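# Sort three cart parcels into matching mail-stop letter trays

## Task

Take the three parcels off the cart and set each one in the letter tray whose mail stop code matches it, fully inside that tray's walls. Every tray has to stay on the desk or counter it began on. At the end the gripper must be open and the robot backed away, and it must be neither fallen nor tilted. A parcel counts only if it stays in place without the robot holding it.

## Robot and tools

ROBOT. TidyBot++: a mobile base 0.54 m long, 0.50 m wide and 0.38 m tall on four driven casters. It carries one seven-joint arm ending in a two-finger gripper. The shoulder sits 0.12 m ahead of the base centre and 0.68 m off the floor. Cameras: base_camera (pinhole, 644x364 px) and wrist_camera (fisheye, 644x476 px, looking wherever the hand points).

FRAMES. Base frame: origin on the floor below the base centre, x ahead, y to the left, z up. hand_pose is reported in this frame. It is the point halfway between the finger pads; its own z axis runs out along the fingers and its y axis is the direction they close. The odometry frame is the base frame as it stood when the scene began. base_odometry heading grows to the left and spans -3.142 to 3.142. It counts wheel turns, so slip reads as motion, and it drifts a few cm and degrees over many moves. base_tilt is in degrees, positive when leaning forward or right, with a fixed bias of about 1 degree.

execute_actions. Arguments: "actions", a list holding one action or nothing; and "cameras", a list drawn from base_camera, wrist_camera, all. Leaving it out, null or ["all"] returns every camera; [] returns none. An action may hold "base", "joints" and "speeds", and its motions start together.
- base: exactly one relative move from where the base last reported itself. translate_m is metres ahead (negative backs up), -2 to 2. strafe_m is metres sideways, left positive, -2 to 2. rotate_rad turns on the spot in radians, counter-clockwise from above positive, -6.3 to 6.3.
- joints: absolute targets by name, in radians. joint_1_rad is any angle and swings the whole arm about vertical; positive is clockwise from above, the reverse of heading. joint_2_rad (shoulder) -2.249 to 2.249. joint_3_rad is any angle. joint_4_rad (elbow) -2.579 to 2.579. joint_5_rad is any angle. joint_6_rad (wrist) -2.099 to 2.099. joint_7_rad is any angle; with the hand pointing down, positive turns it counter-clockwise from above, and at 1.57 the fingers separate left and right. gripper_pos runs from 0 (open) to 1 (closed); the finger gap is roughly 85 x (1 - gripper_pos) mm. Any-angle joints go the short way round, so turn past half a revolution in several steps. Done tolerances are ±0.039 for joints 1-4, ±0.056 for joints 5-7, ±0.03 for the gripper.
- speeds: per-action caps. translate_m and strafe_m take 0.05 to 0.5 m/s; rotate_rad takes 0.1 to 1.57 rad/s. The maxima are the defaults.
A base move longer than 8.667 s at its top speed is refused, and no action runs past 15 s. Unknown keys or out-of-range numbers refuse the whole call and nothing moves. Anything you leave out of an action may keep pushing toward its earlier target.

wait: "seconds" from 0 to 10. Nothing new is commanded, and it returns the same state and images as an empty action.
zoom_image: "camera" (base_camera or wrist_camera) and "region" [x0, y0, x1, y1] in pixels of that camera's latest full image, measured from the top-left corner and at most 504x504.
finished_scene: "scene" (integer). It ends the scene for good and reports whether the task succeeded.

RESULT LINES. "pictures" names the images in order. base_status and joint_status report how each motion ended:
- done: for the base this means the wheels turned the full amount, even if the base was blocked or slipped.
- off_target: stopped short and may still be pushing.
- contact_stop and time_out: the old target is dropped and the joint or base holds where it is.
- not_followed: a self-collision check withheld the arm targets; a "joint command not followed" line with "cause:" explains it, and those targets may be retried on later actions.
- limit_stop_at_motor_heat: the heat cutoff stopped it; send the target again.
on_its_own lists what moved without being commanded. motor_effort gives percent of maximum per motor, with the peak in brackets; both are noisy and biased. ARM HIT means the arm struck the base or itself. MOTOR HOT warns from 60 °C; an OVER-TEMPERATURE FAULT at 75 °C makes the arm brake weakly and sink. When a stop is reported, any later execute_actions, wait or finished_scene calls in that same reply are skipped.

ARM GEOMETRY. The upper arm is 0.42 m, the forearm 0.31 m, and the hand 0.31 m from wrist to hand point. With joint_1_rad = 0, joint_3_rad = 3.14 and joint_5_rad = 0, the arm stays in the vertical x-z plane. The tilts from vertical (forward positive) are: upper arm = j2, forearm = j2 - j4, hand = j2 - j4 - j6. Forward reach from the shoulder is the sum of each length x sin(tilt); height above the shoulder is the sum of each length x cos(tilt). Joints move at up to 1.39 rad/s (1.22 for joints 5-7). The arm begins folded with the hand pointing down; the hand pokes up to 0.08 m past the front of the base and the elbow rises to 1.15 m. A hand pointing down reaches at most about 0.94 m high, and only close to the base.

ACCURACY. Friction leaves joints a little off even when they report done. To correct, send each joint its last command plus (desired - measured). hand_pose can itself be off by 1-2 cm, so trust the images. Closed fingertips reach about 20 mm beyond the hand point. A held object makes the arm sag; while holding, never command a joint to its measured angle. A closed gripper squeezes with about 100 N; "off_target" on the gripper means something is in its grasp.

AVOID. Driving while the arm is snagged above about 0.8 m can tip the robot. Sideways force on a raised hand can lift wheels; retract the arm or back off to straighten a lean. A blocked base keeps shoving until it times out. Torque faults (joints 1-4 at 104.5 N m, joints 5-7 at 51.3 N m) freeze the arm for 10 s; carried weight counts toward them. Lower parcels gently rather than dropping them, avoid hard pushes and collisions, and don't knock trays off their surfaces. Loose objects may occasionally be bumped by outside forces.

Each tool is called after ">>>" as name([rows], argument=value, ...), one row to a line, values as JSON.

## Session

>>> execute_actions(actions=[])

Scene clock: 0.00 s.
base_odometry: x=+0.000 y=+0.000 heading=+0.000 (m, m, rad; odometry frame)
base_tilt: forward=-0.3 right=-0.2 (deg)
base_status: not commanded
joint_positions: joint_1_rad=+0.029 joint_2_rad=-0.366 joint_3_rad=+3.165 joint_4_rad=-2.519 joint_5_rad=+0.022 joint_6_rad=-0.850 joint_7_rad=+1.543 gripper_pos=+0.000
joint_status: not commanded
motor_effort: joint_1_rad=+0 joint_2_rad=-2 joint_3_rad=+1 joint_4_rad=+16 joint_5_rad=+1 joint_6_rad=+2 joint_7_rad=+1 (%)
hand_pose: x=+0.2740 y=-0.0109 z=+0.5936 quat_wxyz=(+0.005, +0.997, -0.033, +0.069) (m; base frame)
pictures: base_camera, wrist_camera
Images, in order (width x height): base_camera 644x364, wrist_camera 644x476.

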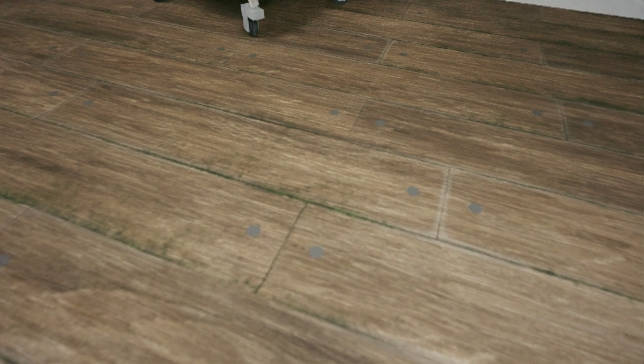

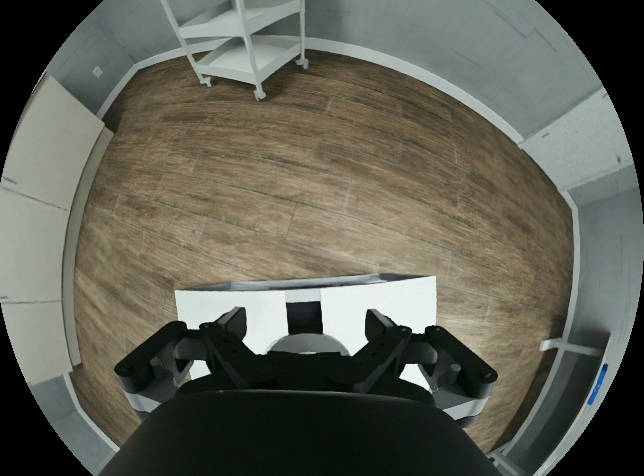

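>>> execute_actions([
  {"base":{"rotate_rad":-0.72},"joints":{"joint_1_rad":-0.02,"joint_2_rad":-0.29,"joint_3_rad":3.13,"joint_4_rad":-1.48,"joint_5_rad":-0.03,"joint_6_rad":-1.1,"joint_7_rad":1.6,"gripper_pos":0.15}},
], cameras=["wrist_camera"])

>>> execute_actions([
  {"base":{"strafe_m":1.0},"joints":{"joint_6_rad":-1.45}},
])

Scene clock: 7.33 s.
base_odometry: x=+0.000 y=+0.000 heading=-0.719 (m, m, rad; odometry frame)
base_tilt: forward=-0.2 right=-0.2 (deg)
base_status: done
joint_positions: joint_1_rad=+0.008 joint_2_rad=-0.315 joint_3_rad=+3.158 joint_4_rad=-1.491 joint_5_rad=-0.008 joint_6_rad=-1.059 joint_7_rad=+1.575 gripper_pos=+0.150
joint_status: all done
motor_effort: joint_1_rad=+0(1) joint_2_rad=-10(10) joint_3_rad=+0(2) joint_4_rad=+23(22) joint_5_rad=+1(1) joint_6_rad=+6(7) joint_7_rad=+0(1) (%)
hand_pose: x=+0.5240 y=-0.0074 z=+1.0108 quat_wxyz=(+0.000, +0.899, -0.010, +0.438) (m; base frame)
pictures: wrist_camera
Images, in order (width x height): wrist_camera 644x476.

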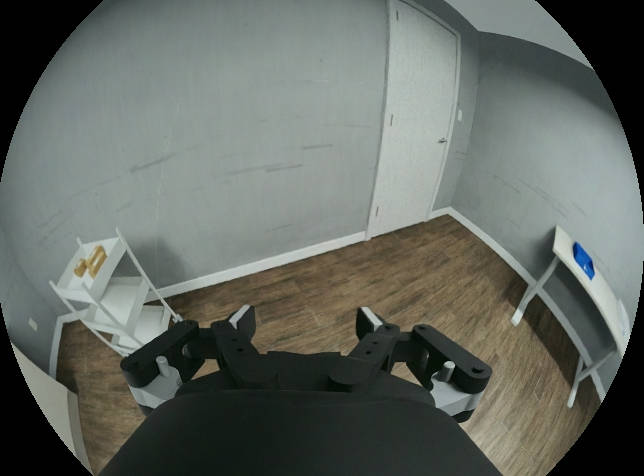

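Scene clock: 10.70 s.
base_odometry: x=+0.660 y=+0.751 heading=-0.720 (m, m, rad; odometry frame)
base_tilt: forward=-0.2 right=-0.2 (deg)
base_status: done
joint_positions: joint_1_rad=+0.004 joint_2_rad=-0.311 joint_3_rad=+3.151 joint_4_rad=-1.488 joint_5_rad=-0.013 joint_6_rad=-1.431 joint_7_rad=+1.575 gripper_pos=+0.150
joint_status: all done
motor_effort: joint_1_rad=+0(1) joint_2_rad=-8(10) joint_3_rad=+0(2) joint_4_rad=+21(23) joint_5_rad=+1(0) joint_6_rad=+4(6) joint_7_rad=+1(1) (%)
hand_pose: x=+0.4390 y=+0.0005 z=+0.9353 quat_wxyz=(-0.006, +0.964, -0.004, +0.264) (m; base frame)
pictures: base_camera, wrist_camera
Images, in order (width x height): base_camera 644x364, wrist_camera 644x476.

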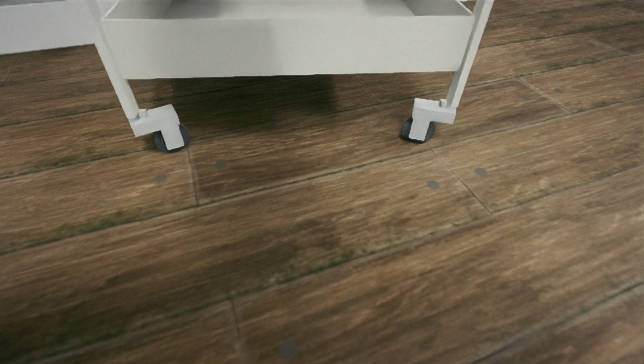

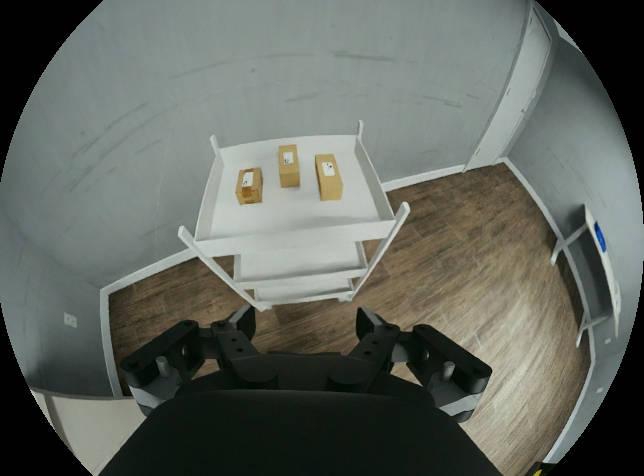

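>>> execute_actions([
  {"base":{"translate_m":0.30}},
], cameras=["wrist_camera"])

>>> execute_actions([
  {"base":{"strafe_m":-0.035},"joints":{"joint_2_rad":-0.14,"joint_4_rad":-1.825,"joint_6_rad":-0.89,"joint_7_rad":1.7}},
], cameras=["wrist_camera"])

Scene clock: 16.27 s.
base_odometry: x=+0.886 y=+0.554 heading=-0.719 (m, m, rad; odometry frame)
base_tilt: forward=-0.3 right=-0.3 (deg)
base_status: done
joint_positions: joint_1_rad=+0.004 joint_2_rad=-0.294 joint_3_rad=+3.151 joint_4_rad=-1.487 joint_5_rad=-0.013 joint_6_rad=-1.431 joint_7_rad=+1.575 gripper_pos=+0.150
joint_status: not commanded
motor_effort: joint_1_rad=+0(1) joint_2_rad=-10(12) joint_3_rad=+0(1) joint_4_rad=+21(21) joint_5_rad=+1(0) joint_6_rad=+4(5) joint_7_rad=+0(0) (%)
hand_pose: x=+0.4433 y=+0.0007 z=+0.9300 quat_wxyz=(-0.006, +0.967, -0.004, +0.256) (m; base frame)
pictures: wrist_camera
Images, in order (width x height): wrist_camera 644x476.

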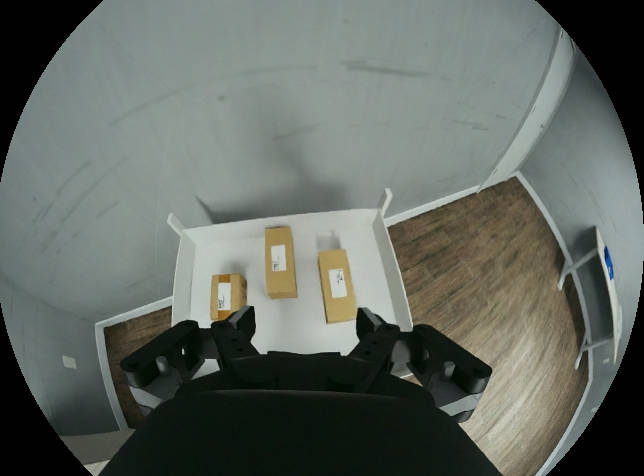

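Scene clock: 17.73 s.
base_odometry: x=+0.863 y=+0.527 heading=-0.718 (m, m, rad; odometry frame)
base_tilt: forward=-0.2 right=-0.2 (deg)
base_status: done
joint_positions: joint_1_rad=+0.003 joint_2_rad=-0.151 joint_3_rad=+3.149 joint_4_rad=-1.816 joint_5_rad=-0.014 joint_6_rad=-0.928 joint_7_rad=+1.675 gripper_pos=+0.150
joint_status: all done
motor_effort: joint_1_rad=+0(1) joint_2_rad=-17(18) joint_3_rad=+0(2) joint_4_rad=+22(23) joint_5_rad=+1(0) joint_6_rad=+5(4) joint_7_rad=+0(0) (%)
hand_pose: x=+0.5311 y=+0.0002 z=+0.8025 quat_wxyz=(+0.009, +0.962, +0.042, +0.271) (m; base frame)
pictures: wrist_camera
Images, in order (width x height): wrist_camera 644x476.

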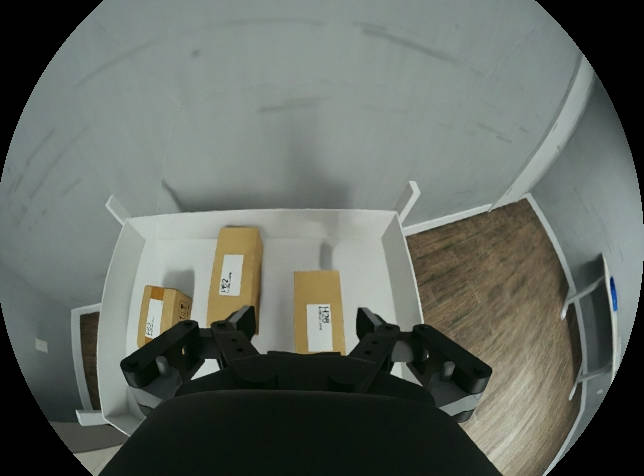

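>>> zoom_image(camera="wrist_camera", region=[130, 220, 360, 360])

>>> execute_actions([
  {"base":{"strafe_m":-0.014},"joints":{"joint_2_rad":-0.12,"joint_4_rad":-1.96,"joint_6_rad":-0.73}},
], cameras=["wrist_camera"])

Region (130, 220, 360, 360) of wrist_camera's 644x476 image, scaled by 2.191; it fills the top 307 rows of this view, and the rest is white.

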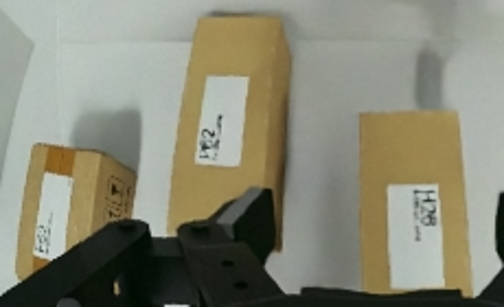

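Scene clock: 22.60 s.
base_odometry: x=+0.854 y=+0.516 heading=-0.718 (m, m, rad; odometry frame)
base_tilt: forward=-0.2 right=-0.2 (deg)
base_status: done
joint_positions: joint_1_rad=+0.001 joint_2_rad=-0.139 joint_3_rad=+3.148 joint_4_rad=-1.952 joint_5_rad=-0.014 joint_6_rad=-0.770 joint_7_rad=+1.675 gripper_pos=+0.150
joint_status: all done
motor_effort: joint_1_rad=+1(2) joint_2_rad=-16(18) joint_3_rad=+0(2) joint_4_rad=+21(22) joint_5_rad=+1(0) joint_6_rad=+4(5) joint_7_rad=+1(0) (%)
hand_pose: x=+0.5312 y=+0.0014 z=+0.7593 quat_wxyz=(+0.009, +0.960, +0.043, +0.276) (m; base frame)
pictures: wrist_camera
Images, in order (width x height): wrist_camera 644x476.

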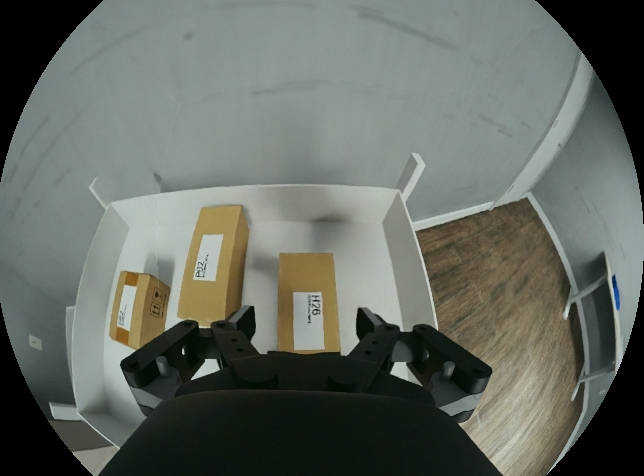

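>>> execute_actions([
  {"joints":{"joint_2_rad":-0.08,"joint_4_rad":-2.065,"joint_6_rad":-0.6,"gripper_pos":0.2}},
], cameras=["wrist_camera"])

Scene clock: 25.00 s.
base_odometry: x=+0.854 y=+0.516 heading=-0.718 (m, m, rad; odometry frame)
base_tilt: forward=-0.2 right=-0.2 (deg)
base_status: not commanded
joint_positions: joint_1_rad=+0.001 joint_2_rad=-0.097 joint_3_rad=+3.148 joint_4_rad=-2.057 joint_5_rad=-0.014 joint_6_rad=-0.640 joint_7_rad=+1.675 gripper_pos=+0.200
joint_status: all done
motor_effort: joint_1_rad=+1(0) joint_2_rad=-17(19) joint_3_rad=+0(0) joint_4_rad=+20(22) joint_5_rad=+1(1) joint_6_rad=+4(5) joint_7_rad=+0(1) (%)
hand_pose: x=+0.5295 y=+0.0010 z=+0.7142 quat_wxyz=(+0.009, +0.963, +0.043, +0.267) (m; base frame)
pictures: wrist_camera
Images, in order (width x height): wrist_camera 644x476.

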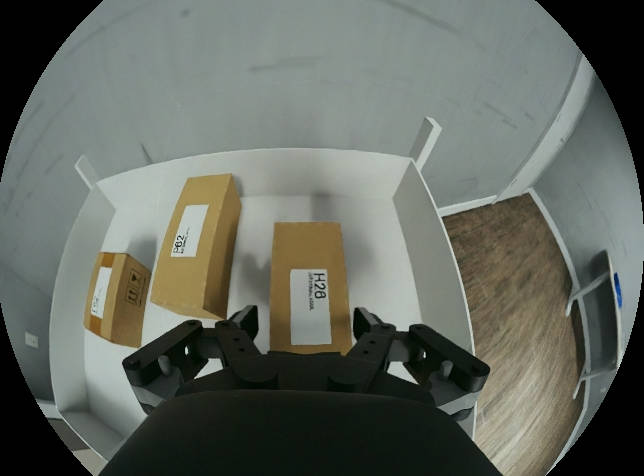

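>>> execute_actions([
  {"joints":{"gripper_pos":1.0}},
], cameras=[])

>>> execute_actions([
  {"joints":{"joint_2_rad":-0.2,"joint_4_rad":-1.095,"joint_6_rad":-1.72,"joint_7_rad":1.55}},
], cameras=[])

>>> execute_actions([
  {"base":{"translate_m":-0.2}},
], cameras=["wrist_camera"])

Scene clock: 31.77 s.
base_odometry: x=+0.854 y=+0.516 heading=-0.718 (m, m, rad; odometry frame)
base_tilt: forward=-0.3 right=-0.2 (deg)
base_status: not commanded
joint_positions: joint_1_rad=+0.001 joint_2_rad=-0.096 joint_3_rad=+3.148 joint_4_rad=-2.056 joint_5_rad=-0.014 joint_6_rad=-0.637 joint_7_rad=+1.675 gripper_pos=+0.450
joint_status: gripper_pos off_target (ended at +0.450, target +1.000)
motor_effort: joint_1_rad=+1(1) joint_2_rad=-15(18) joint_3_rad=+0(0) joint_4_rad=+20(21) joint_5_rad=+1(2) joint_6_rad=+5(5) joint_7_rad=+1(1) (%)
hand_pose: x=+0.5307 y=+0.0010 z=+0.7150 quat_wxyz=(+0.009, +0.962, +0.043, +0.269) (m; base frame)
pictures: none
No camera images: the call's "cameras" was empty. Leave "cameras" out to get every camera's image.

Scene clock: 34.03 s.
base_odometry: x=+0.854 y=+0.516 heading=-0.718 (m, m, rad; odometry frame)
base_tilt: forward=-0.2 right=-0.2 (deg)
base_status: not commanded
joint_positions: joint_1_rad=+0.001 joint_2_rad=-0.179 joint_3_rad=+3.148 joint_4_rad=-1.110 joint_5_rad=-0.014 joint_6_rad=-1.685 joint_7_rad=+1.575 gripper_pos=+0.450
joint_status: all done
motor_effort: joint_1_rad=+0(1) joint_2_rad=-11(20) joint_3_rad=+0(1) joint_4_rad=+20(24) joint_5_rad=+0(1) joint_6_rad=+4(6) joint_7_rad=+1(1) (%)
hand_pose: x=+0.4525 y=+0.0030 z=+1.0143 quat_wxyz=(-0.006, +0.966, +0.001, +0.260) (m; base frame)
pictures: none
No camera images: the call's "cameras" was empty. Leave "cameras" out to get every camera's image.

Scene clock: 35.67 s.
base_odometry: x=+0.703 y=+0.648 heading=-0.718 (m, m, rad; odometry frame)
base_tilt: forward=-0.3 right=-0.2 (deg)
base_status: done
joint_positions: joint_1_rad=+0.000 joint_2_rad=-0.196 joint_3_rad=+3.148 joint_4_rad=-1.109 joint_5_rad=-0.014 joint_6_rad=-1.686 joint_7_rad=+1.575 gripper_pos=+0.450
joint_status: not commanded
motor_effort: joint_1_rad=+1(0) joint_2_rad=-9(19) joint_3_rad=+0(1) joint_4_rad=+19(21) joint_5_rad=+1(0) joint_6_rad=+5(5) joint_7_rad=+0(1) (%)
hand_pose: x=+0.4466 y=+0.0031 z=+1.0200 quat_wxyz=(-0.006, +0.963, +0.001, +0.268) (m; base frame)
pictures: wrist_camera
Images, in order (width x height): wrist_camera 644x476.

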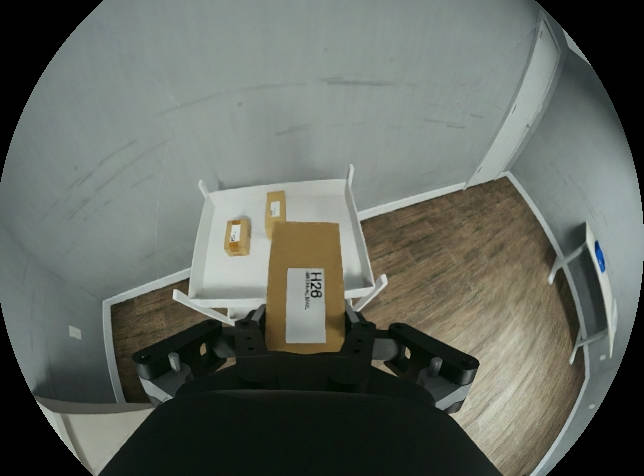

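>>> execute_actions([
  {"base":{"rotate_rad":1.9}},
])

Scene clock: 40.23 s.
base_odometry: x=+0.703 y=+0.648 heading=+1.181 (m, m, rad; odometry frame)
base_tilt: forward=-0.2 right=-0.2 (deg)
base_status: done
joint_positions: joint_1_rad=+0.000 joint_2_rad=-0.196 joint_3_rad=+3.148 joint_4_rad=-1.109 joint_5_rad=-0.015 joint_6_rad=-1.686 joint_7_rad=+1.575 gripper_pos=+0.450
joint_status: not commanded
motor_effort: joint_1_rad=+0(1) joint_2_rad=-11(15) joint_3_rad=+0(3) joint_4_rad=+19(19) joint_5_rad=+1(1) joint_6_rad=+4(5) joint_7_rad=+0(1) (%)
hand_pose: x=+0.4466 y=+0.0032 z=+1.0200 quat_wxyz=(-0.006, +0.963, +0.001, +0.268) (m; base frame)
pictures: base_camera, wrist_camera
Images, in order (width x height): base_camera 644x364, wrist_camera 644x476.

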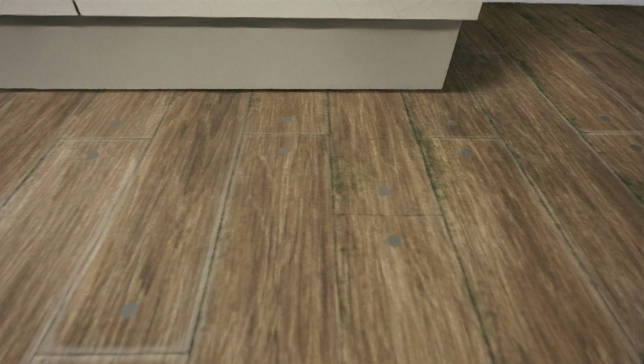

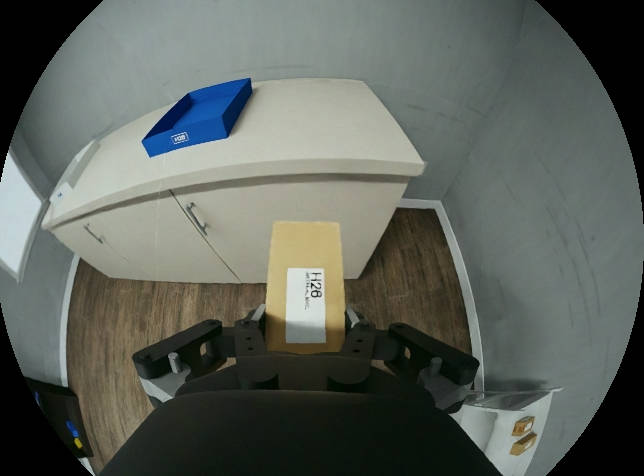

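>>> execute_actions([
  {"base":{"strafe_m":0.36},"joints":{"joint_2_rad":0.15,"joint_4_rad":-0.625,"joint_6_rad":-1.84}},
], cameras=["wrist_camera"])

Scene clock: 49.47 s.
base_odometry: x=+0.370 y=+0.784 heading=+1.182 (m, m, rad; odometry frame)
base_tilt: forward=-0.3 right=-0.3 (deg)
base_status: done
joint_positions: joint_1_rad=-0.005 joint_2_rad=+0.145 joint_3_rad=+3.146 joint_4_rad=-0.645 joint_5_rad=-0.016 joint_6_rad=-1.802 joint_7_rad=+1.575 gripper_pos=+0.450
joint_status: all done
motor_effort: joint_1_rad=+1(3) joint_2_rad=-23(25) joint_3_rad=+1(2) joint_4_rad=+18(20) joint_5_rad=+1(1) joint_6_rad=+5(5) joint_7_rad=+0(1) (%)
hand_pose: x=+0.5655 y=+0.0064 z=+1.0541 quat_wxyz=(-0.006, +0.962, +0.006, +0.271) (m; base frame)
pictures: wrist_camera
Images, in order (width x height): wrist_camera 644x476.

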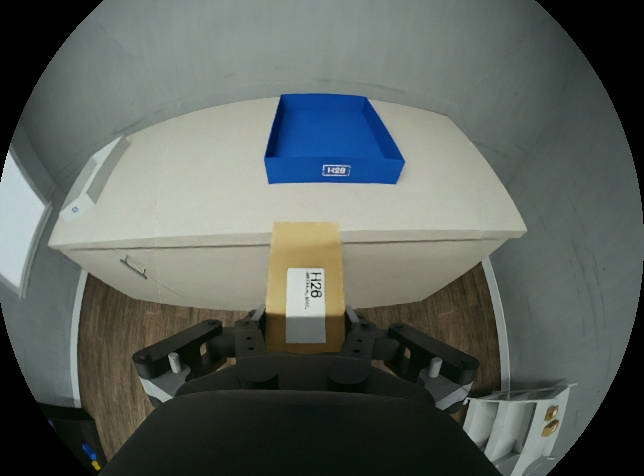

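>>> execute_actions([
  {"base":{"translate_m":0.39},"speeds":{"translate_m":0.3},"joints":{"joint_1_rad":0.07}},
])

Scene clock: 55.17 s.
base_odometry: x=+0.518 y=+1.145 heading=+1.182 (m, m, rad; odometry frame)
base_tilt: forward=-0.3 right=-0.2 (deg)
base_status: done
joint_positions: joint_1_rad=+0.052 joint_2_rad=+0.151 joint_3_rad=+3.146 joint_4_rad=-0.641 joint_5_rad=-0.016 joint_6_rad=-1.806 joint_7_rad=+1.575 gripper_pos=+0.450
joint_status: all done
motor_effort: joint_1_rad=+0(2) joint_2_rad=-26(28) joint_3_rad=+0(1) joint_4_rad=+18(19) joint_5_rad=+1(1) joint_6_rad=+5(5) joint_7_rad=+1(1) (%)
hand_pose: x=+0.5667 y=-0.0192 z=+1.0522 quat_wxyz=(+0.002, +0.963, -0.022, +0.269) (m; base frame)
pictures: base_camera, wrist_camera
Images, in order (width x height): base_camera 644x364, wrist_camera 644x476.

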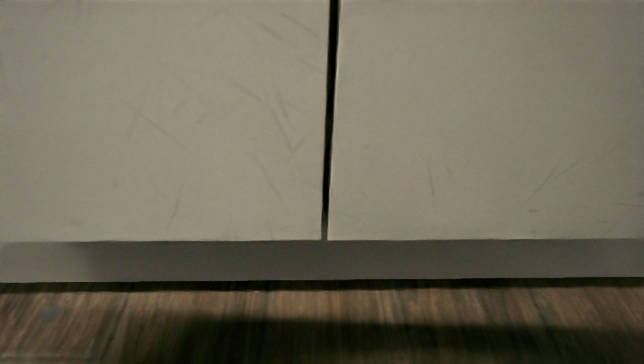

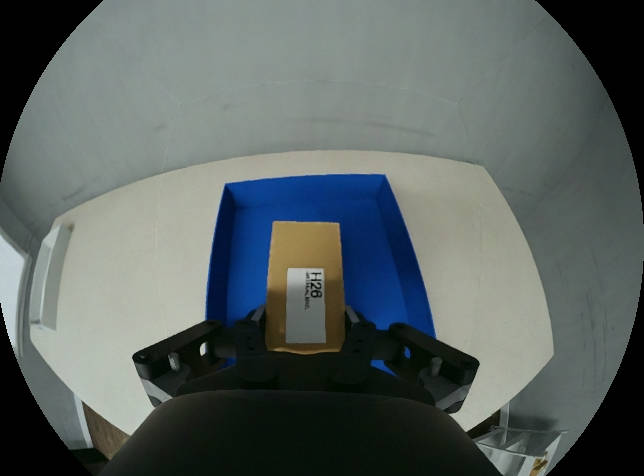

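Nearly identical to scene 1.

>>> execute_actions([
  {"joints":{"joint_2_rad":0.045,"joint_4_rad":-1.085,"joint_6_rad":-1.42}},
], cameras=["wrist_camera"])

Scene clock: 58.60 s.
base_odometry: x=+0.518 y=+1.145 heading=+1.182 (m, m, rad; odometry frame)
base_tilt: forward=-0.2 right=-0.2 (deg)
base_status: not commanded
joint_positions: joint_1_rad=+0.052 joint_2_rad=+0.066 joint_3_rad=+3.146 joint_4_rad=-1.072 joint_5_rad=-0.016 joint_6_rad=-1.459 joint_7_rad=+1.575 gripper_pos=+0.450
joint_status: all done
motor_effort: joint_1_rad=+1(1) joint_2_rad=-22(26) joint_3_rad=+0(1) joint_4_rad=+20(22) joint_5_rad=+0(0) joint_6_rad=+4(5) joint_7_rad=+0(0) (%)
hand_pose: x=+0.5931 y=-0.0209 z=+0.9674 quat_wxyz=(+0.001, +0.963, -0.024, +0.269) (m; base frame)
pictures: wrist_camera
Images, in order (width x height): wrist_camera 644x476.

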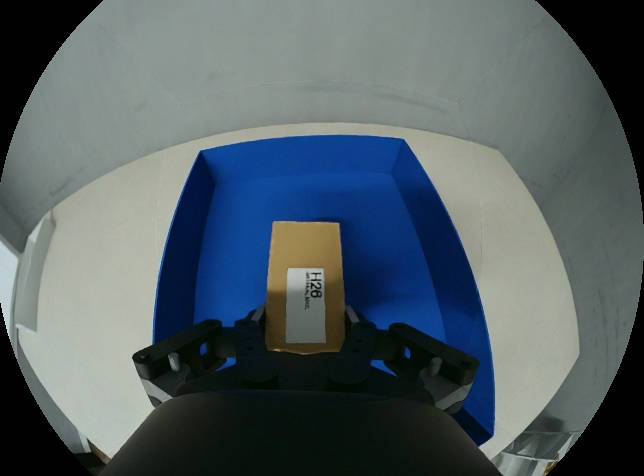

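>>> execute_actions([
  {"joints":{"gripper_pos":0.15}},
], cameras=[])

>>> execute_actions([
  {"joints":{"joint_2_rad":0.1,"joint_4_rad":-0.66,"joint_6_rad":-1.8}},
], cameras=["wrist_camera"])

>>> execute_actions([
  {"base":{"translate_m":-0.165},"joints":{"joint_1_rad":-1.3,"joint_2_rad":0.7,"joint_4_rad":-0.5,"joint_6_rad":-0.5}},
], cameras=["wrist_camera"])

Scene clock: 68.10 s.
base_odometry: x=+0.518 y=+1.145 heading=+1.182 (m, m, rad; odometry frame)
base_tilt: forward=-0.2 right=-0.2 (deg)
base_status: not commanded
joint_positions: joint_1_rad=+0.052 joint_2_rad=+0.065 joint_3_rad=+3.146 joint_4_rad=-1.073 joint_5_rad=-0.016 joint_6_rad=-1.459 joint_7_rad=+1.575 gripper_pos=+0.150
joint_status: all done
motor_effort: joint_1_rad=+0(1) joint_2_rad=-23(25) joint_3_rad=+0(1) joint_4_rad=+21(21) joint_5_rad=+1(1) joint_6_rad=+4(5) joint_7_rad=+1(1) (%)
hand_pose: x=+0.5928 y=-0.0208 z=+0.9674 quat_wxyz=(+0.001, +0.963, -0.024, +0.269) (m; base frame)
pictures: none
No camera images: the call's "cameras" was empty. Leave "cameras" out to get every camera's image.

Scene clock: 69.93 s.
base_odometry: x=+0.518 y=+1.145 heading=+1.182 (m, m, rad; odometry frame)
base_tilt: forward=-0.2 right=-0.2 (deg)
base_status: not commanded
joint_positions: joint_1_rad=+0.052 joint_2_rad=+0.077 joint_3_rad=+3.146 joint_4_rad=-0.672 joint_5_rad=-0.016 joint_6_rad=-1.761 joint_7_rad=+1.575 gripper_pos=+0.150
joint_status: all done
motor_effort: joint_1_rad=+0(0) joint_2_rad=-21(26) joint_3_rad=+0(1) joint_4_rad=+17(21) joint_5_rad=+1(0) joint_6_rad=+5(6) joint_7_rad=+0(0) (%)
hand_pose: x=+0.5487 y=-0.0183 z=+1.0806 quat_wxyz=(+0.003, +0.950, -0.021, +0.311) (m; base frame)
pictures: wrist_camera
Images, in order (width x height): wrist_camera 644x476.

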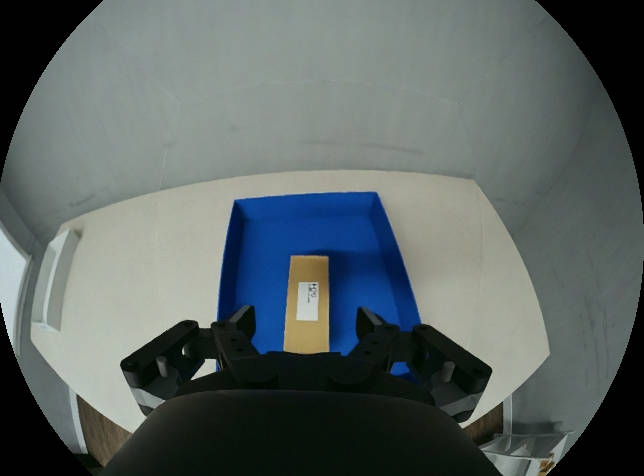

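Scene clock: 72.57 s.
base_odometry: x=+0.455 y=+0.992 heading=+1.182 (m, m, rad; odometry frame)
base_tilt: forward=-0.3 right=-0.2 (deg)
base_status: done
joint_positions: joint_1_rad=-1.288 joint_2_rad=+0.676 joint_3_rad=+3.146 joint_4_rad=-0.515 joint_5_rad=-0.016 joint_6_rad=-0.538 joint_7_rad=+1.575 gripper_pos=+0.150
joint_status: all done
motor_effort: joint_1_rad=+0(4) joint_2_rad=-50(52) joint_3_rad=+0(3) joint_4_rad=+24(25) joint_5_rad=+1(1) joint_6_rad=+8(7) joint_7_rad=+1(0) (%)
hand_pose: x=+0.3578 y=+0.8292 z=+1.0770 quat_wxyz=(-0.393, +0.609, +0.456, +0.516) (m; base frame)
pictures: wrist_camera
Images, in order (width x height): wrist_camera 644x476.

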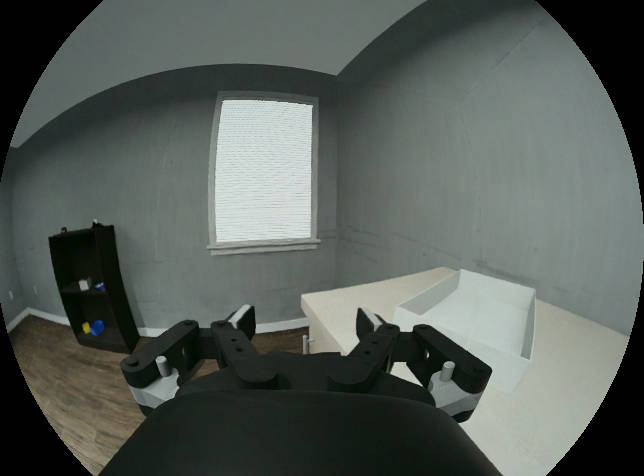

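>>> execute_actions([
  {"joints":{"joint_6_rad":-1.1}},
], cameras=["wrist_camera"])

>>> zoom_image(camera="wrist_camera", region=[380, 150, 600, 320])

Scene clock: 75.47 s.
base_odometry: x=+0.455 y=+0.992 heading=+1.182 (m, m, rad; odometry frame)
base_tilt: forward=-0.3 right=-0.2 (deg)
base_status: not commanded
joint_positions: joint_1_rad=-1.288 joint_2_rad=+0.688 joint_3_rad=+3.146 joint_4_rad=-0.507 joint_5_rad=-0.016 joint_6_rad=-1.081 joint_7_rad=+1.575 gripper_pos=+0.150
joint_status: all done
motor_effort: joint_1_rad=+1(1) joint_2_rad=-49(51) joint_3_rad=-1(1) joint_4_rad=+23(25) joint_5_rad=+1(0) joint_6_rad=+6(8) joint_7_rad=+1(0) (%)
hand_pose: x=+0.3377 y=+0.7662 z=+0.9203 quat_wxyz=(-0.256, +0.726, +0.545, +0.332) (m; base frame)
pictures: wrist_camera
Images, in order (width x height): wrist_camera 644x476.

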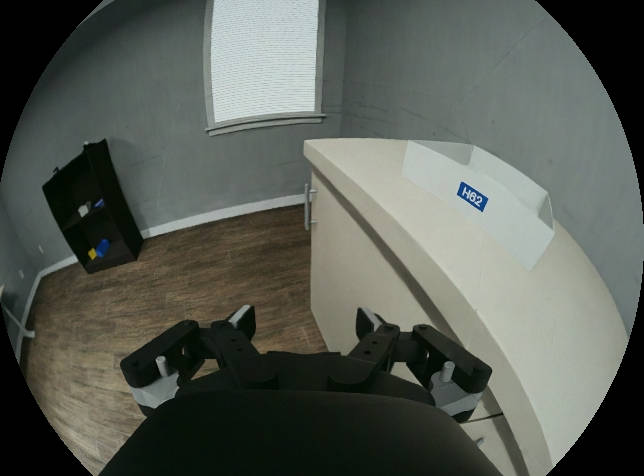

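Region (380, 150, 600, 320) of wrist_camera's 644x476 image, scaled by 2.291; it fills the top 389 rows of this view, and the rest is white.

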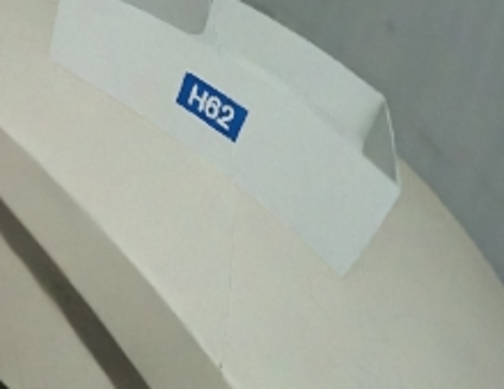

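>>> execute_actions([
  {"joints":{"joint_1_rad":-0.9,"joint_2_rad":-0.3,"joint_4_rad":-1.25,"joint_6_rad":-1.75}},
], cameras=[])

>>> execute_actions([
  {"base":{"rotate_rad":-1.84},"joints":{"joint_1_rad":0.02}},
])

Scene clock: 81.43 s.
base_odometry: x=+0.455 y=+0.992 heading=+1.182 (m, m, rad; odometry frame)
base_tilt: forward=-0.3 right=-0.2 (deg)
base_status: not commanded
joint_positions: joint_1_rad=-0.927 joint_2_rad=-0.287 joint_3_rad=+3.146 joint_4_rad=-1.235 joint_5_rad=-0.016 joint_6_rad=-1.713 joint_7_rad=+1.575 gripper_pos=+0.150
joint_status: all done
motor_effort: joint_1_rad=+1(2) joint_2_rad=-7(52) joint_3_rad=+0(2) joint_4_rad=+19(24) joint_5_rad=+1(0) joint_6_rad=+4(6) joint_7_rad=+1(1) (%)
hand_pose: x=+0.2832 y=+0.2269 z=+0.9928 quat_wxyz=(-0.113, +0.867, +0.437, +0.210) (m; base frame)
pictures: none
No camera images: the call's "cameras" was empty. Leave "cameras" out to get every camera's image.

Scene clock: 83.90 s.
base_odometry: x=+0.455 y=+0.992 heading=-0.656 (m, m, rad; odometry frame)
base_tilt: forward=-0.3 right=-0.2 (deg)
base_status: done
joint_positions: joint_1_rad=-0.003 joint_2_rad=-0.287 joint_3_rad=+3.146 joint_4_rad=-1.236 joint_5_rad=-0.017 joint_6_rad=-1.713 joint_7_rad=+1.575 gripper_pos=+0.150
joint_status: all done
motor_effort: joint_1_rad=+0(1) joint_2_rad=-7(11) joint_3_rad=+1(3) joint_4_rad=+18(19) joint_5_rad=+1(0) joint_6_rad=+4(4) joint_7_rad=+0(0) (%)
hand_pose: x=+0.3989 y=+0.0056 z=+0.9923 quat_wxyz=(-0.008, +0.971, +0.004, +0.237) (m; base frame)
pictures: base_camera, wrist_camera
Images, in order (width x height): base_camera 644x364, wrist_camera 644x476.

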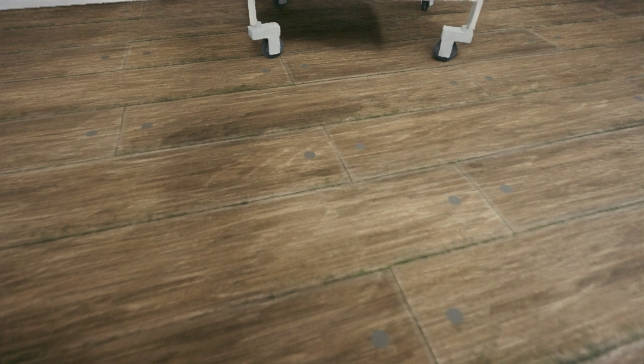

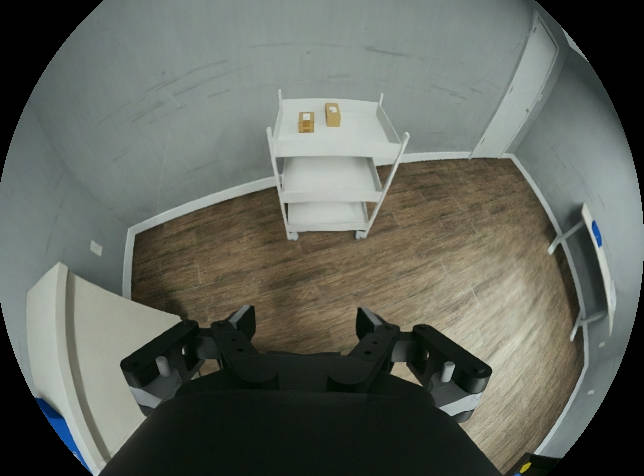

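>>> execute_actions([
  {"base":{"translate_m":0.58},"joints":{"joint_2_rad":-0.2,"joint_4_rad":-1.65,"joint_6_rad":-1.12}},
], cameras=["wrist_camera"])

Scene clock: 88.60 s.
base_odometry: x=+0.914 y=+0.637 heading=-0.657 (m, m, rad; odometry frame)
base_tilt: forward=-0.3 right=-0.2 (deg)
base_status: done
joint_positions: joint_1_rad=-0.003 joint_2_rad=-0.206 joint_3_rad=+3.146 joint_4_rad=-1.640 joint_5_rad=-0.017 joint_6_rad=-1.154 joint_7_rad=+1.575 gripper_pos=+0.150
joint_status: all done
motor_effort: joint_1_rad=+1(1) joint_2_rad=-13(16) joint_3_rad=+0(1) joint_4_rad=+22(22) joint_5_rad=+0(0) joint_6_rad=+5(4) joint_7_rad=+1(1) (%)
hand_pose: x=+0.5082 y=+0.0052 z=+0.8720 quat_wxyz=(-0.008, +0.962, +0.000, +0.274) (m; base frame)
pictures: wrist_camera
Images, in order (width x height): wrist_camera 644x476.

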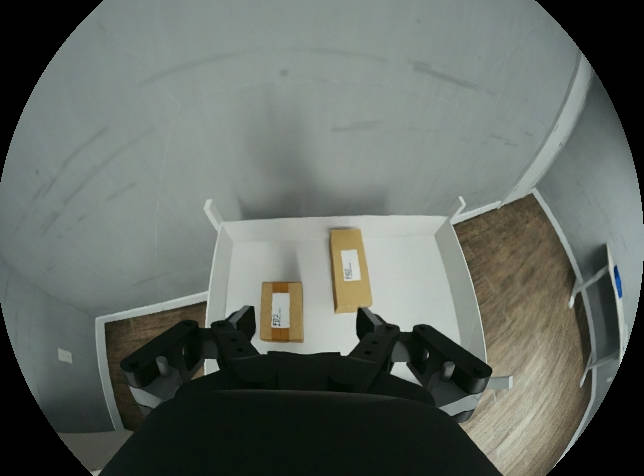

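>>> zoom_image(camera="wrist_camera", region=[240, 220, 390, 350])

Region (240, 220, 390, 350) of wrist_camera's 644x476 image, scaled by 3.360; it fills the top 437 rows of this view, and the rest is white.

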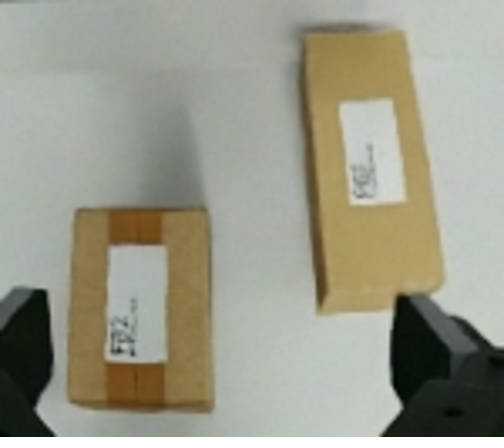

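>>> execute_actions([
  {"base":{"strafe_m":0.039},"joints":{"joint_2_rad":-0.1,"joint_4_rad":-1.88,"joint_6_rad":-0.80,"joint_7_rad":1.62,"gripper_pos":0.1}},
], cameras=["wrist_camera"])

Scene clock: 94.20 s.
base_odometry: x=+0.938 y=+0.668 heading=-0.657 (m, m, rad; odometry frame)
base_tilt: forward=-0.2 right=-0.2 (deg)
base_status: done
joint_positions: joint_1_rad=-0.001 joint_2_rad=-0.111 joint_3_rad=+3.144 joint_4_rad=-1.872 joint_5_rad=-0.017 joint_6_rad=-0.839 joint_7_rad=+1.596 gripper_pos=+0.100
joint_status: all done
motor_effort: joint_1_rad=+1(1) joint_2_rad=-17(19) joint_3_rad=+0(2) joint_4_rad=+22(23) joint_5_rad=+1(0) joint_6_rad=+4(4) joint_7_rad=+0(0) (%)
hand_pose: x=+0.5415 y=+0.0049 z=+0.7738 quat_wxyz=(-0.004, +0.964, +0.008, +0.268) (m; base frame)
pictures: wrist_camera
Images, in order (width x height): wrist_camera 644x476.

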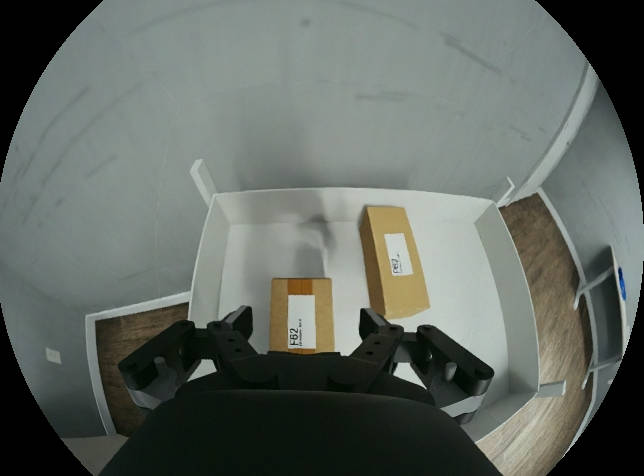

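>>> execute_actions([
  {"base":{"strafe_m":0.005},"joints":{"joint_2_rad":-0.058,"joint_4_rad":-2.04,"joint_6_rad":-0.605,"gripper_pos":0.15}},
], cameras=["wrist_camera"])

Scene clock: 97.00 s.
base_odometry: x=+0.941 y=+0.672 heading=-0.658 (m, m, rad; odometry frame)
base_tilt: forward=-0.3 right=-0.2 (deg)
base_status: done
joint_positions: joint_1_rad=+0.000 joint_2_rad=-0.075 joint_3_rad=+3.143 joint_4_rad=-2.032 joint_5_rad=-0.017 joint_6_rad=-0.645 joint_7_rad=+1.596 gripper_pos=+0.150
joint_status: all done
motor_effort: joint_1_rad=+0(2) joint_2_rad=-17(18) joint_3_rad=+0(2) joint_4_rad=+20(21) joint_5_rad=+1(0) joint_6_rad=+4(4) joint_7_rad=+1(1) (%)
hand_pose: x=+0.5386 y=+0.0039 z=+0.7158 quat_wxyz=(-0.003, +0.964, +0.006, +0.266) (m; base frame)
pictures: wrist_camera
Images, in order (width x height): wrist_camera 644x476.

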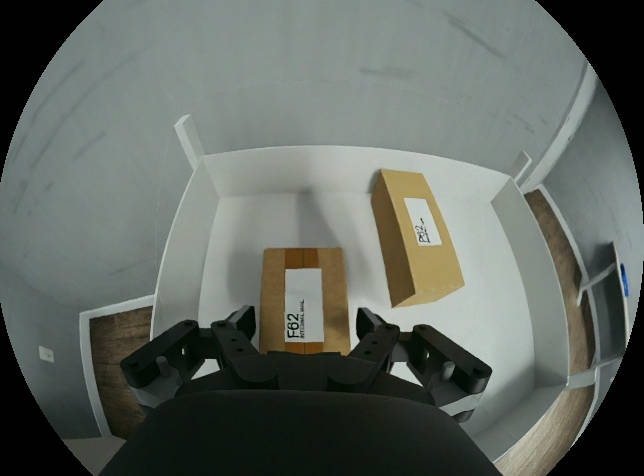

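>>> execute_actions([
  {"joints":{"gripper_pos":1.0}},
], cameras=[])

>>> execute_actions([
  {"base":{"translate_m":-0.1},"speeds":{"translate_m":0.08},"joints":{"joint_2_rad":-0.22,"joint_4_rad":-1.5,"joint_6_rad":-1.35,"joint_7_rad":1.55}},
], cameras=["wrist_camera"])

>>> execute_actions([
  {"base":{"rotate_rad":-1.73}},
], cameras=["wrist_camera"])

Scene clock: 104.87 s.
base_odometry: x=+0.941 y=+0.672 heading=-0.658 (m, m, rad; odometry frame)
base_tilt: forward=-0.2 right=-0.2 (deg)
base_status: not commanded
joint_positions: joint_1_rad=+0.000 joint_2_rad=-0.075 joint_3_rad=+3.143 joint_4_rad=-2.031 joint_5_rad=-0.017 joint_6_rad=-0.642 joint_7_rad=+1.596 gripper_pos=+0.359
joint_status: gripper_pos off_target (ended at +0.359, target +1.000)
motor_effort: joint_1_rad=+1(2) joint_2_rad=-15(18) joint_3_rad=+0(1) joint_4_rad=+20(22) joint_5_rad=+1(2) joint_6_rad=+5(5) joint_7_rad=+1(0) (%)
hand_pose: x=+0.5397 y=+0.0039 z=+0.7166 quat_wxyz=(-0.003, +0.963, +0.006, +0.268) (m; base frame)
pictures: none
No camera images: the call's "cameras" was empty. Leave "cameras" out to get every camera's image.

Scene clock: 106.63 s.
base_odometry: x=+0.862 y=+0.734 heading=-0.658 (m, m, rad; odometry frame)
base_tilt: forward=-0.2 right=-0.2 (deg)
base_status: done
joint_positions: joint_1_rad=+0.000 joint_2_rad=-0.208 joint_3_rad=+3.143 joint_4_rad=-1.518 joint_5_rad=-0.017 joint_6_rad=-1.318 joint_7_rad=+1.575 gripper_pos=+0.359
joint_status: all done
motor_effort: joint_1_rad=+0(2) joint_2_rad=-15(20) joint_3_rad=+0(1) joint_4_rad=+22(23) joint_5_rad=+1(2) joint_6_rad=+5(5) joint_7_rad=+1(1) (%)
hand_pose: x=+0.4889 y=+0.0058 z=+0.9037 quat_wxyz=(-0.008, +0.967, +0.001, +0.254) (m; base frame)
pictures: wrist_camera
Images, in order (width x height): wrist_camera 644x476.

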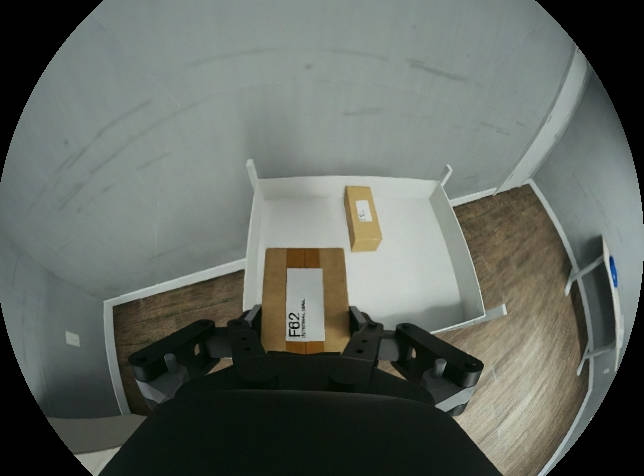

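Scene clock: 109.03 s.
base_odometry: x=+0.862 y=+0.734 heading=-2.386 (m, m, rad; odometry frame)
base_tilt: forward=-0.3 right=-0.2 (deg)
base_status: done
joint_positions: joint_1_rad=+0.003 joint_2_rad=-0.208 joint_3_rad=+3.143 joint_4_rad=-1.517 joint_5_rad=-0.017 joint_6_rad=-1.318 joint_7_rad=+1.575 gripper_pos=+0.359
joint_status: not commanded
motor_effort: joint_1_rad=+1(3) joint_2_rad=-14(16) joint_3_rad=+1(4) joint_4_rad=+23(22) joint_5_rad=+0(2) joint_6_rad=+5(5) joint_7_rad=+0(1) (%)
hand_pose: x=+0.4890 y=+0.0051 z=+0.9038 quat_wxyz=(-0.008, +0.967, +0.000, +0.254) (m; base frame)
pictures: wrist_camera
Images, in order (width x height): wrist_camera 644x476.

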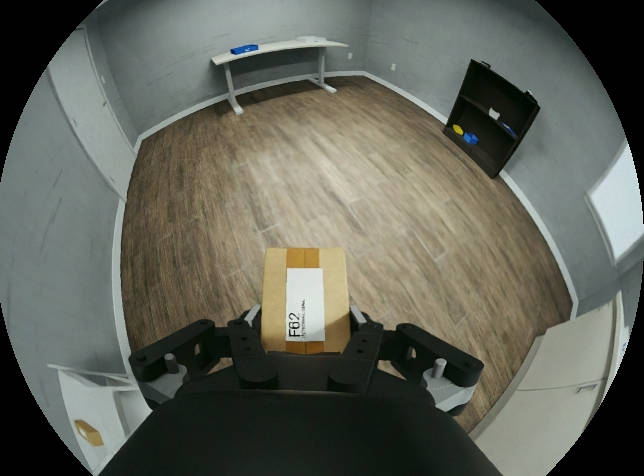

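>>> execute_actions([
  {"base":{"translate_m":2.0}},
], cameras=[])

>>> execute_actions([
  {"base":{"rotate_rad":0.426}},
])

Scene clock: 115.87 s.
base_odometry: x=-0.597 y=-0.635 heading=-2.387 (m, m, rad; odometry frame)
base_tilt: forward=-0.2 right=-0.2 (deg)
base_status: done
joint_positions: joint_1_rad=+0.003 joint_2_rad=-0.210 joint_3_rad=+3.143 joint_4_rad=-1.516 joint_5_rad=-0.017 joint_6_rad=-1.320 joint_7_rad=+1.575 gripper_pos=+0.359
joint_status: not commanded
motor_effort: joint_1_rad=+1(0) joint_2_rad=-13(18) joint_3_rad=+0(2) joint_4_rad=+23(23) joint_5_rad=+1(0) joint_6_rad=+5(5) joint_7_rad=+1(1) (%)
hand_pose: x=+0.4882 y=+0.0051 z=+0.9051 quat_wxyz=(-0.008, +0.967, +0.000, +0.255) (m; base frame)
pictures: none
No camera images: the call's "cameras" was empty. Leave "cameras" out to get every camera's image.

Scene clock: 117.20 s.
base_odometry: x=-0.597 y=-0.635 heading=-1.963 (m, m, rad; odometry frame)
base_tilt: forward=-0.2 right=-0.2 (deg)
base_status: done
joint_positions: joint_1_rad=+0.004 joint_2_rad=-0.210 joint_3_rad=+3.140 joint_4_rad=-1.516 joint_5_rad=-0.017 joint_6_rad=-1.320 joint_7_rad=+1.575 gripper_pos=+0.359
joint_status: not commanded
motor_effort: joint_1_rad=+0(2) joint_2_rad=-15(15) joint_3_rad=-1(3) joint_4_rad=+23(23) joint_5_rad=+1(1) joint_6_rad=+5(5) joint_7_rad=+1(1) (%)
hand_pose: x=+0.4881 y=+0.0060 z=+0.9051 quat_wxyz=(-0.008, +0.967, +0.001, +0.255) (m; base frame)
pictures: base_camera, wrist_camera
Images, in order (width x height): base_camera 644x364, wrist_camera 644x476.

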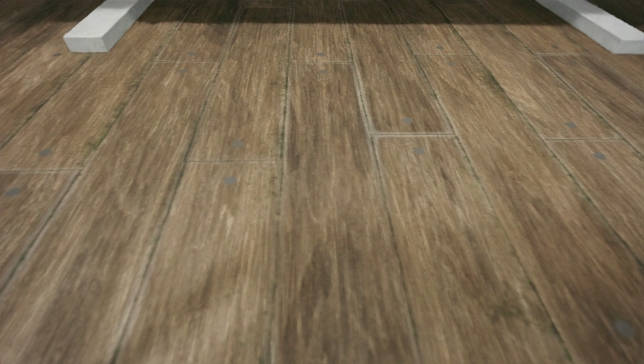

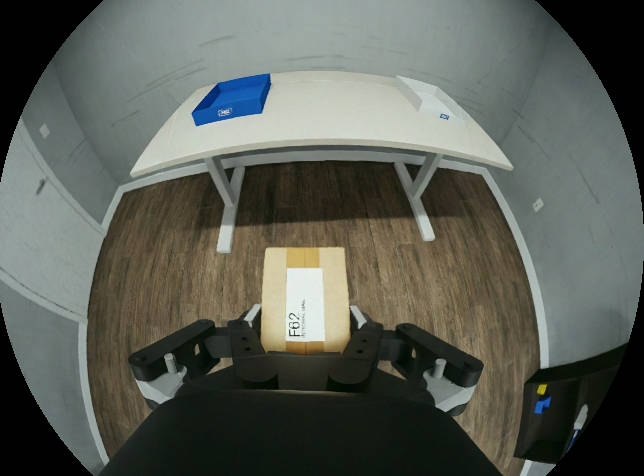

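>>> execute_actions([
  {"base":{"translate_m":0.35}},
], cameras=["wrist_camera"])

>>> zoom_image(camera="wrist_camera", region=[100, 90, 300, 250])

Scene clock: 121.37 s.
base_odometry: x=-0.730 y=-0.959 heading=-1.962 (m, m, rad; odometry frame)
base_tilt: forward=-0.3 right=-0.2 (deg)
base_status: done
joint_positions: joint_1_rad=+0.004 joint_2_rad=-0.209 joint_3_rad=+3.140 joint_4_rad=-1.515 joint_5_rad=-0.017 joint_6_rad=-1.321 joint_7_rad=+1.575 gripper_pos=+0.359
joint_status: not commanded
motor_effort: joint_1_rad=+1(1) joint_2_rad=-15(18) joint_3_rad=-1(1) joint_4_rad=+22(23) joint_5_rad=+0(0) joint_6_rad=+4(5) joint_7_rad=+1(1) (%)
hand_pose: x=+0.4883 y=+0.0060 z=+0.9048 quat_wxyz=(-0.008, +0.967, +0.001, +0.255) (m; base frame)
pictures: wrist_camera
Images, in order (width x height): wrist_camera 644x476.

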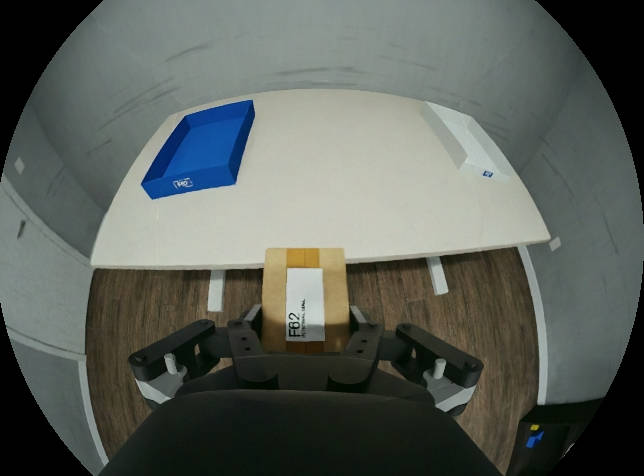

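Region (100, 90, 300, 250) of wrist_camera's 644x476 image, scaled by 2.520; it fills the top 403 rows of this view, and the rest is white.

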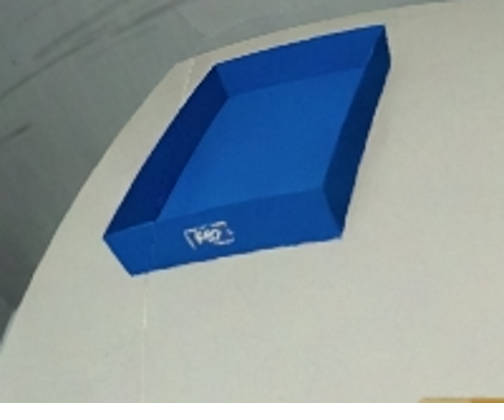

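>>> execute_actions([
  {"base":{"strafe_m":0.3}},
], cameras=["wrist_camera"])

>>> zoom_image(camera="wrist_camera", region=[240, 120, 400, 220])

Scene clock: 126.07 s.
base_odometry: x=-0.453 y=-1.073 heading=-1.963 (m, m, rad; odometry frame)
base_tilt: forward=-0.2 right=-0.3 (deg)
base_status: done
joint_positions: joint_1_rad=+0.004 joint_2_rad=-0.209 joint_3_rad=+3.139 joint_4_rad=-1.515 joint_5_rad=-0.018 joint_6_rad=-1.321 joint_7_rad=+1.575 gripper_pos=+0.359
joint_status: not commanded
motor_effort: joint_1_rad=+1(2) joint_2_rad=-13(14) joint_3_rad=+1(2) joint_4_rad=+23(22) joint_5_rad=+1(0) joint_6_rad=+5(4) joint_7_rad=+1(1) (%)
hand_pose: x=+0.4883 y=+0.0063 z=+0.9049 quat_wxyz=(-0.008, +0.967, +0.002, +0.255) (m; base frame)
pictures: wrist_camera
Images, in order (width x height): wrist_camera 644x476.

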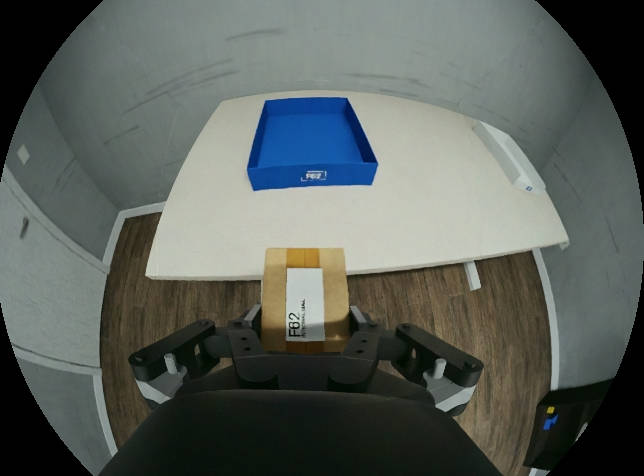

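Region (240, 120, 400, 220) of wrist_camera's 644x476 image, scaled by 3.150; it fills the top 315 rows of this view, and the rest is white.

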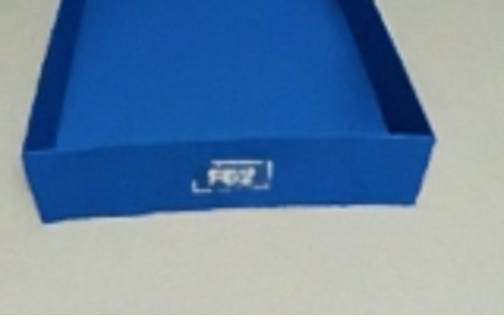

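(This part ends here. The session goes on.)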